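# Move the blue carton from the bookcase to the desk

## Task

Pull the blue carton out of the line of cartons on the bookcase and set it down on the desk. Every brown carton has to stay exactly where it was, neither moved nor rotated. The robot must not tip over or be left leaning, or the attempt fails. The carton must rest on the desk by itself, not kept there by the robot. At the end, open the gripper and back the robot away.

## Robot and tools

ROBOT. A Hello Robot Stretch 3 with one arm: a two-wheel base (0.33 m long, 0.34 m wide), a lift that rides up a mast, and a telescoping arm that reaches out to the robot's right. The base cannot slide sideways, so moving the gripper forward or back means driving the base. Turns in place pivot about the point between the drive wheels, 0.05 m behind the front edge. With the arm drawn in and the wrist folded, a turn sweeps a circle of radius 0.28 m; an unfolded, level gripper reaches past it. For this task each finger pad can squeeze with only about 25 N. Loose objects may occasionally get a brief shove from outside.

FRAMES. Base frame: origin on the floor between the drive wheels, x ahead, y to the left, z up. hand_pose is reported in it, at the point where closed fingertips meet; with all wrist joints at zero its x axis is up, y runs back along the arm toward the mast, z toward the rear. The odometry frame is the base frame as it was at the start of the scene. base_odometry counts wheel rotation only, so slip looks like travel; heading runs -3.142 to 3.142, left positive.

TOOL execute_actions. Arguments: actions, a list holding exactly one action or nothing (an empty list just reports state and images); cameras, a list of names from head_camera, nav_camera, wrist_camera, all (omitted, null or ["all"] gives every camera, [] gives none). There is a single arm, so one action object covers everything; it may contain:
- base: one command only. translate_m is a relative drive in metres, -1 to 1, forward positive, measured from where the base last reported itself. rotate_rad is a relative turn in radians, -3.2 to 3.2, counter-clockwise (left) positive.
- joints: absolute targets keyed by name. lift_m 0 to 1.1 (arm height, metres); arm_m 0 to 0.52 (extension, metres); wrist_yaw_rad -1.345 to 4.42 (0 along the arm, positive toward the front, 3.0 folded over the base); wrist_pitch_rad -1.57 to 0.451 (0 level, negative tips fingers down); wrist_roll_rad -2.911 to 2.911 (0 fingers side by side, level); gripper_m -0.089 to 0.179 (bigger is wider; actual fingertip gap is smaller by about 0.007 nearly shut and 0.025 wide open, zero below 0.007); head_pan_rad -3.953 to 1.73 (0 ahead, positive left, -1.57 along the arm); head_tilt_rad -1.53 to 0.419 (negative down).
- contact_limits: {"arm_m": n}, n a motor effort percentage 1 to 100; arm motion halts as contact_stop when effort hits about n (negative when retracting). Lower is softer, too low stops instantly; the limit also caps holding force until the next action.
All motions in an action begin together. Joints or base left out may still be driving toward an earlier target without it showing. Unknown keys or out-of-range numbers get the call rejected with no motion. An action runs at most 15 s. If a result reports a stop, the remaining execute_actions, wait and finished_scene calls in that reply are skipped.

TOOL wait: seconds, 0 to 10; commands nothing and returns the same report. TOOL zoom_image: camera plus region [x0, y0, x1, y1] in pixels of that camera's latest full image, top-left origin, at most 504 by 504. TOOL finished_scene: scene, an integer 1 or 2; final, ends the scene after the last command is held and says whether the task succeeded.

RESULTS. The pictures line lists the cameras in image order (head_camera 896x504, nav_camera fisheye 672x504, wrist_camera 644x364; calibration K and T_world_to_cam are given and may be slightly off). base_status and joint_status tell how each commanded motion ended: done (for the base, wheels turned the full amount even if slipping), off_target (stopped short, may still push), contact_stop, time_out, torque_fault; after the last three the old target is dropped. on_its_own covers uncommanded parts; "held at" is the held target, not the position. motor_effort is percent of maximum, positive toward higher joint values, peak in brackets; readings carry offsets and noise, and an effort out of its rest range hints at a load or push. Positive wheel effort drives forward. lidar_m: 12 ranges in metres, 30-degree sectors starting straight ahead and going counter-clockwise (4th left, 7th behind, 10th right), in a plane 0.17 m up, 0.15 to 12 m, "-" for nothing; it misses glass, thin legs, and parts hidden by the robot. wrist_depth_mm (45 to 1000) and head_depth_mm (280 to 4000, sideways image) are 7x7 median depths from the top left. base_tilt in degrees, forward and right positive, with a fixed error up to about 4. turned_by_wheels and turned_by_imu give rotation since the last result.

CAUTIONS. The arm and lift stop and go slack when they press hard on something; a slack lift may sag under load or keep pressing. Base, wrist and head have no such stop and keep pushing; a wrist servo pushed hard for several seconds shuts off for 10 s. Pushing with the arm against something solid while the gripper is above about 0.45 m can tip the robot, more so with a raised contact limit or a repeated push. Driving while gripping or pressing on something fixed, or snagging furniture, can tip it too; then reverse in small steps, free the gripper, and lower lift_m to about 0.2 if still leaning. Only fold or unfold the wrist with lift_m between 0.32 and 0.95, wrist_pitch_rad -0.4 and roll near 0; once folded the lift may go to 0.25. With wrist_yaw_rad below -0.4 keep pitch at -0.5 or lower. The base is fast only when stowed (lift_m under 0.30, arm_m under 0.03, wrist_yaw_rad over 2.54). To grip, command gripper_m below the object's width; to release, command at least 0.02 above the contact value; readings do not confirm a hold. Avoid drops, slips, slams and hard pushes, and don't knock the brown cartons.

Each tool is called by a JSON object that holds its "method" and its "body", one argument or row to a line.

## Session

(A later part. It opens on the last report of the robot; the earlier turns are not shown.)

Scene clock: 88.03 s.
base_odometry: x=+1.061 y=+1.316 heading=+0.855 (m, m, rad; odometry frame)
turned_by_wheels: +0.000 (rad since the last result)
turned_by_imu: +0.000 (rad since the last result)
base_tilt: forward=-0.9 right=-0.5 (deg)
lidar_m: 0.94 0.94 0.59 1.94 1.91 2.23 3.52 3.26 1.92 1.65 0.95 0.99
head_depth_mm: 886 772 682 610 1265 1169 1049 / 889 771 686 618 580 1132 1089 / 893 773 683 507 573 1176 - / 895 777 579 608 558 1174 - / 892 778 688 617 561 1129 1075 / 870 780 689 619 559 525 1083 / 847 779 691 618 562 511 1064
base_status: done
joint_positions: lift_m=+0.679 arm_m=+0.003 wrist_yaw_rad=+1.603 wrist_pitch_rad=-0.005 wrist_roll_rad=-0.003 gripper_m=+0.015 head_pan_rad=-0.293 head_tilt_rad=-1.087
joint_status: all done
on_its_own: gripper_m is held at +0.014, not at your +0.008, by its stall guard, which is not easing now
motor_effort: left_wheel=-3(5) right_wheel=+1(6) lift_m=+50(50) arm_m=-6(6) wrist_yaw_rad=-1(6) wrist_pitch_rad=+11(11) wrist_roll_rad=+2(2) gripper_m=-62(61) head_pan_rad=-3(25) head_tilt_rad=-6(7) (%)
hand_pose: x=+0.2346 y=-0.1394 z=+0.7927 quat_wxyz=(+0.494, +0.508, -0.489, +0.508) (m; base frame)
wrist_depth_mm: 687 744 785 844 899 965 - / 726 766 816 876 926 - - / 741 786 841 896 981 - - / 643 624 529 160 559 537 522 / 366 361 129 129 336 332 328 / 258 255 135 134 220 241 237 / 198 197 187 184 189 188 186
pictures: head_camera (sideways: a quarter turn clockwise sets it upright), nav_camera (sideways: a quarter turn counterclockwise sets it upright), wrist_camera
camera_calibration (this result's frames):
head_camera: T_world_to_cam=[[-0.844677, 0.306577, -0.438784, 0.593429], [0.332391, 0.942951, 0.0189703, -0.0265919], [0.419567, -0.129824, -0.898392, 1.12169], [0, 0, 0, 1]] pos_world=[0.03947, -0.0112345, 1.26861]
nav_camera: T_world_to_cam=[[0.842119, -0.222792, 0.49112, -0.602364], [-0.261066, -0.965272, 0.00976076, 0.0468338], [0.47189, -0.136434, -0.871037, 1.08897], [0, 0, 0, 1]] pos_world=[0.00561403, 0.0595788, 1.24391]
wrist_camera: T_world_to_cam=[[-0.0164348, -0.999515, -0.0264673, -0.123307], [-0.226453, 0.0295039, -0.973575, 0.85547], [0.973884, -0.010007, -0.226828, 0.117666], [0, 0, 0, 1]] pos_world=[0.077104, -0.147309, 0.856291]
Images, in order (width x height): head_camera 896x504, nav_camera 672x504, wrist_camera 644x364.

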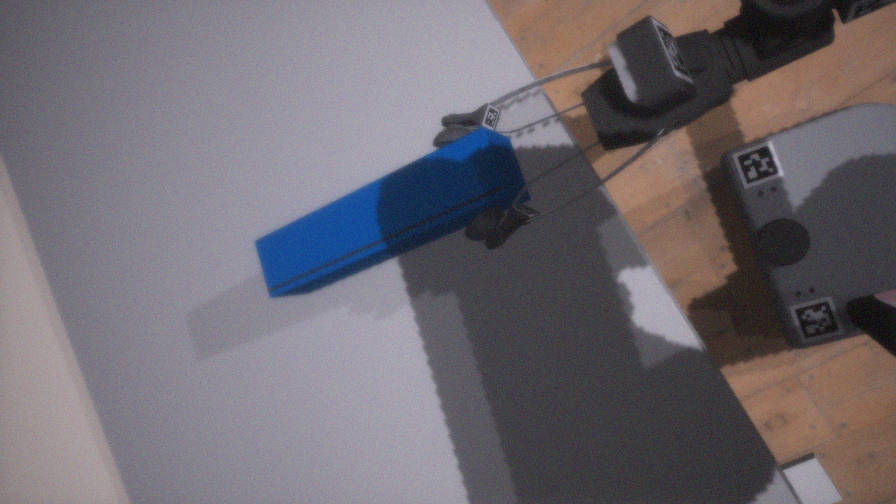

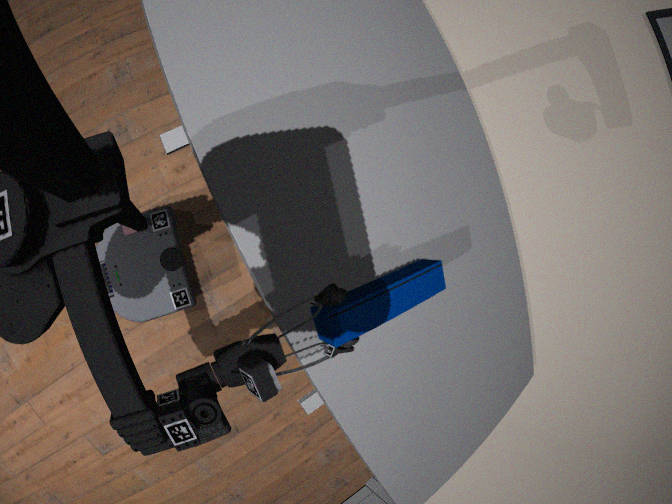

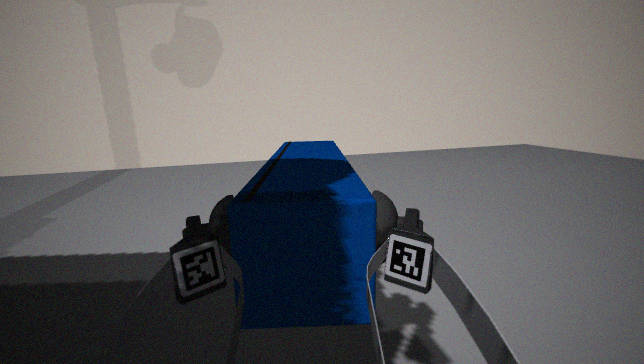

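{"method": "execute_actions", "body": {
  "actions": [
    {"base":{"translate_m":0.03},"joints":{"lift_m":0.638}}
  ],
  "cameras": ["wrist_camera"]
}}

{"method": "execute_actions", "body": {
  "actions": [
    {"joints":{"gripper_m":0.12}}
  ],
  "cameras": []
}}

{"method": "execute_actions", "body": {
  "actions": [
    {"base":{"translate_m":-0.2}}
  ],
  "cameras": ["wrist_camera"]
}}

Scene clock: 89.60 s.
base_odometry: x=+1.080 y=+1.339 heading=+0.855 (m, m, rad; odometry frame)
turned_by_wheels: +0.000 (rad since the last result)
turned_by_imu: +0.000 (rad since the last result)
base_tilt: forward=-1.0 right=-0.4 (deg)
lidar_m: 0.90 0.91 0.57 1.88 1.93 2.26 3.57 3.26 1.91 1.64 0.93 1.04
head_depth_mm: 890 771 685 612 1233 1182 1048 / 889 771 681 613 573 1136 1077 / 892 774 684 551 550 1180 - / 893 776 626 598 558 1130 - / 883 776 687 617 558 525 1076 / 856 781 688 619 560 511 1064 / 823 783 693 618 560 512 1038
base_status: done
joint_positions: lift_m=+0.639 arm_m=+0.003 wrist_yaw_rad=+1.603 wrist_pitch_rad=-0.005 wrist_roll_rad=-0.003 gripper_m=+0.015 head_pan_rad=-0.293 head_tilt_rad=-1.087
joint_status: all done
on_its_own: gripper_m is held at +0.014, not at your +0.008, by its stall guard, which is not easing now
motor_effort: left_wheel=-3(4) right_wheel=+2(5) lift_m=+17(49) arm_m=-5(5) wrist_yaw_rad=-3(2) wrist_pitch_rad=+11(11) wrist_roll_rad=+2(2) gripper_m=-62(61) head_pan_rad=-3(3) head_tilt_rad=-6(6) (%)
hand_pose: x=+0.2346 y=-0.1394 z=+0.7519 quat_wxyz=(+0.494, +0.508, -0.489, +0.508) (m; base frame)
wrist_depth_mm: 678 719 757 820 865 947 - / 695 733 791 833 902 972 - / 716 761 799 859 891 - - / 445 433 373 158 391 379 368 / 258 252 128 129 236 233 229 / 181 179 135 134 154 169 167 / 140 137 136 134 133 132 131
pictures: wrist_camera
camera_calibration (this result's frames):
wrist_camera: T_world_to_cam=[[-0.0164925, -0.999514, -0.0264662, -0.124389], [-0.226451, 0.0295159, -0.973575, 0.81573], [0.973883, -0.0100634, -0.226828, 0.108398], [0, 0, 0, 1]] pos_world=[0.077104, -0.147315, 0.81547]
Images, in order (width x height): wrist_camera 644x364.

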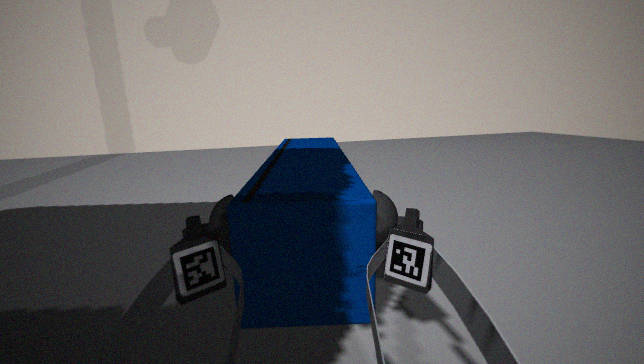

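Scene clock: 91.13 s.
base_odometry: x=+1.080 y=+1.339 heading=+0.855 (m, m, rad; odometry frame)
turned_by_wheels: +0.000 (rad since the last result)
turned_by_imu: +0.000 (rad since the last result)
base_tilt: forward=-1.0 right=-0.4 (deg)
lidar_m: 0.91 0.91 0.57 1.88 1.92 2.25 3.58 3.27 1.91 1.64 0.93 1.04
head_depth_mm: 889 771 684 613 1234 1168 1046 / 887 772 683 622 571 1135 1083 / 890 773 684 553 558 1165 - / 892 777 625 599 558 1124 - / 881 777 688 616 559 524 1076 / 854 779 689 620 559 513 1068 / 826 783 692 620 562 512 1044
base_status: not commanded
joint_positions: lift_m=+0.639 arm_m=+0.003 wrist_yaw_rad=+1.603 wrist_pitch_rad=-0.005 wrist_roll_rad=-0.003 gripper_m=+0.085 head_pan_rad=-0.293 head_tilt_rad=-1.087
joint_status: gripper_m off_target (ended at +0.085, target +0.120)
motor_effort: left_wheel=-3(3) right_wheel=+2(2) lift_m=+17(17) arm_m=-5(6) wrist_yaw_rad=-2(2) wrist_pitch_rad=+11(11) wrist_roll_rad=+2(2) gripper_m=+100(100) head_pan_rad=-3(4) head_tilt_rad=-6(6) (%)
hand_pose: x=+0.2346 y=-0.1395 z=+0.7519 quat_wxyz=(+0.494, +0.508, -0.489, +0.508) (m; base frame)
wrist_depth_mm: 687 711 764 809 866 937 - / 702 733 787 849 904 974 - / 717 763 803 859 914 980 - / 447 436 394 163 396 379 368 / 259 254 128 129 236 233 229 / 181 179 135 134 154 170 167 / 139 137 136 135 133 132 131
pictures: none
No camera images: the call's "cameras" was empty. Leave "cameras" out to get every camera's image.

Scene clock: 94.47 s.
base_odometry: x=+0.949 y=+1.188 heading=+0.855 (m, m, rad; odometry frame)
turned_by_wheels: +0.000 (rad since the last result)
turned_by_imu: +0.000 (rad since the last result)
base_tilt: forward=-1.0 right=-0.4 (deg)
lidar_m: 1.10 0.71 1.29 2.06 2.06 2.09 3.39 3.35 1.97 1.69 1.70 1.07
head_depth_mm: 886 773 719 1390 1276 1181 1044 / 887 772 686 1427 1286 1131 1083 / 891 775 684 1367 1274 1166 - / 889 774 636 643 1252 1159 - / 895 739 679 626 1274 1167 1073 / 899 781 690 617 1261 1174 1073 / 900 783 690 620 1228 1152 1078
base_status: done
joint_positions: lift_m=+0.639 arm_m=+0.003 wrist_yaw_rad=+1.603 wrist_pitch_rad=-0.005 wrist_roll_rad=-0.003 gripper_m=+0.120 head_pan_rad=-0.293 head_tilt_rad=-1.087
joint_status: not commanded
on_its_own: gripper_m moved +0.035 to your old target +0.120
motor_effort: left_wheel=-2(10) right_wheel=+2(2) lift_m=+17(17) arm_m=-5(6) wrist_yaw_rad=-2(3) wrist_pitch_rad=+11(11) wrist_roll_rad=+2(2) gripper_m=+0(100) head_pan_rad=-4(3) head_tilt_rad=-6(7) (%)
hand_pose: x=+0.2346 y=-0.1395 z=+0.7519 quat_wxyz=(+0.494, +0.508, -0.489, +0.508) (m; base frame)
wrist_depth_mm: 820 862 914 - - - - / 848 899 960 - - - - / 868 930 965 - - - - / 445 434 416 327 393 381 369 / 258 274 253 266 282 801 - / 964 - - - - - - / 976 - - - - - -
pictures: wrist_camera
camera_calibration (this result's frames):
wrist_camera: T_world_to_cam=[[-0.0167616, -0.999509, -0.0264671, -0.124393], [-0.226443, 0.0295778, -0.973575, 0.81574], [0.97388, -0.0103254, -0.226827, 0.10836], [0, 0, 0, 1]] pos_world=[0.0771041, -0.147341, 0.81547]
Images, in order (width x height): wrist_camera 644x364.

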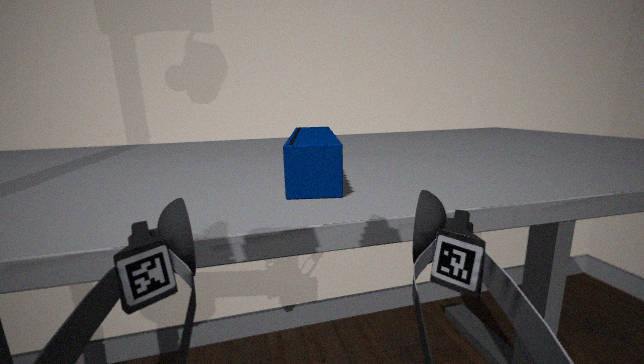

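{"method": "finished_scene", "body": {
  "scene": 1
}}

The scene is finished: the task was done.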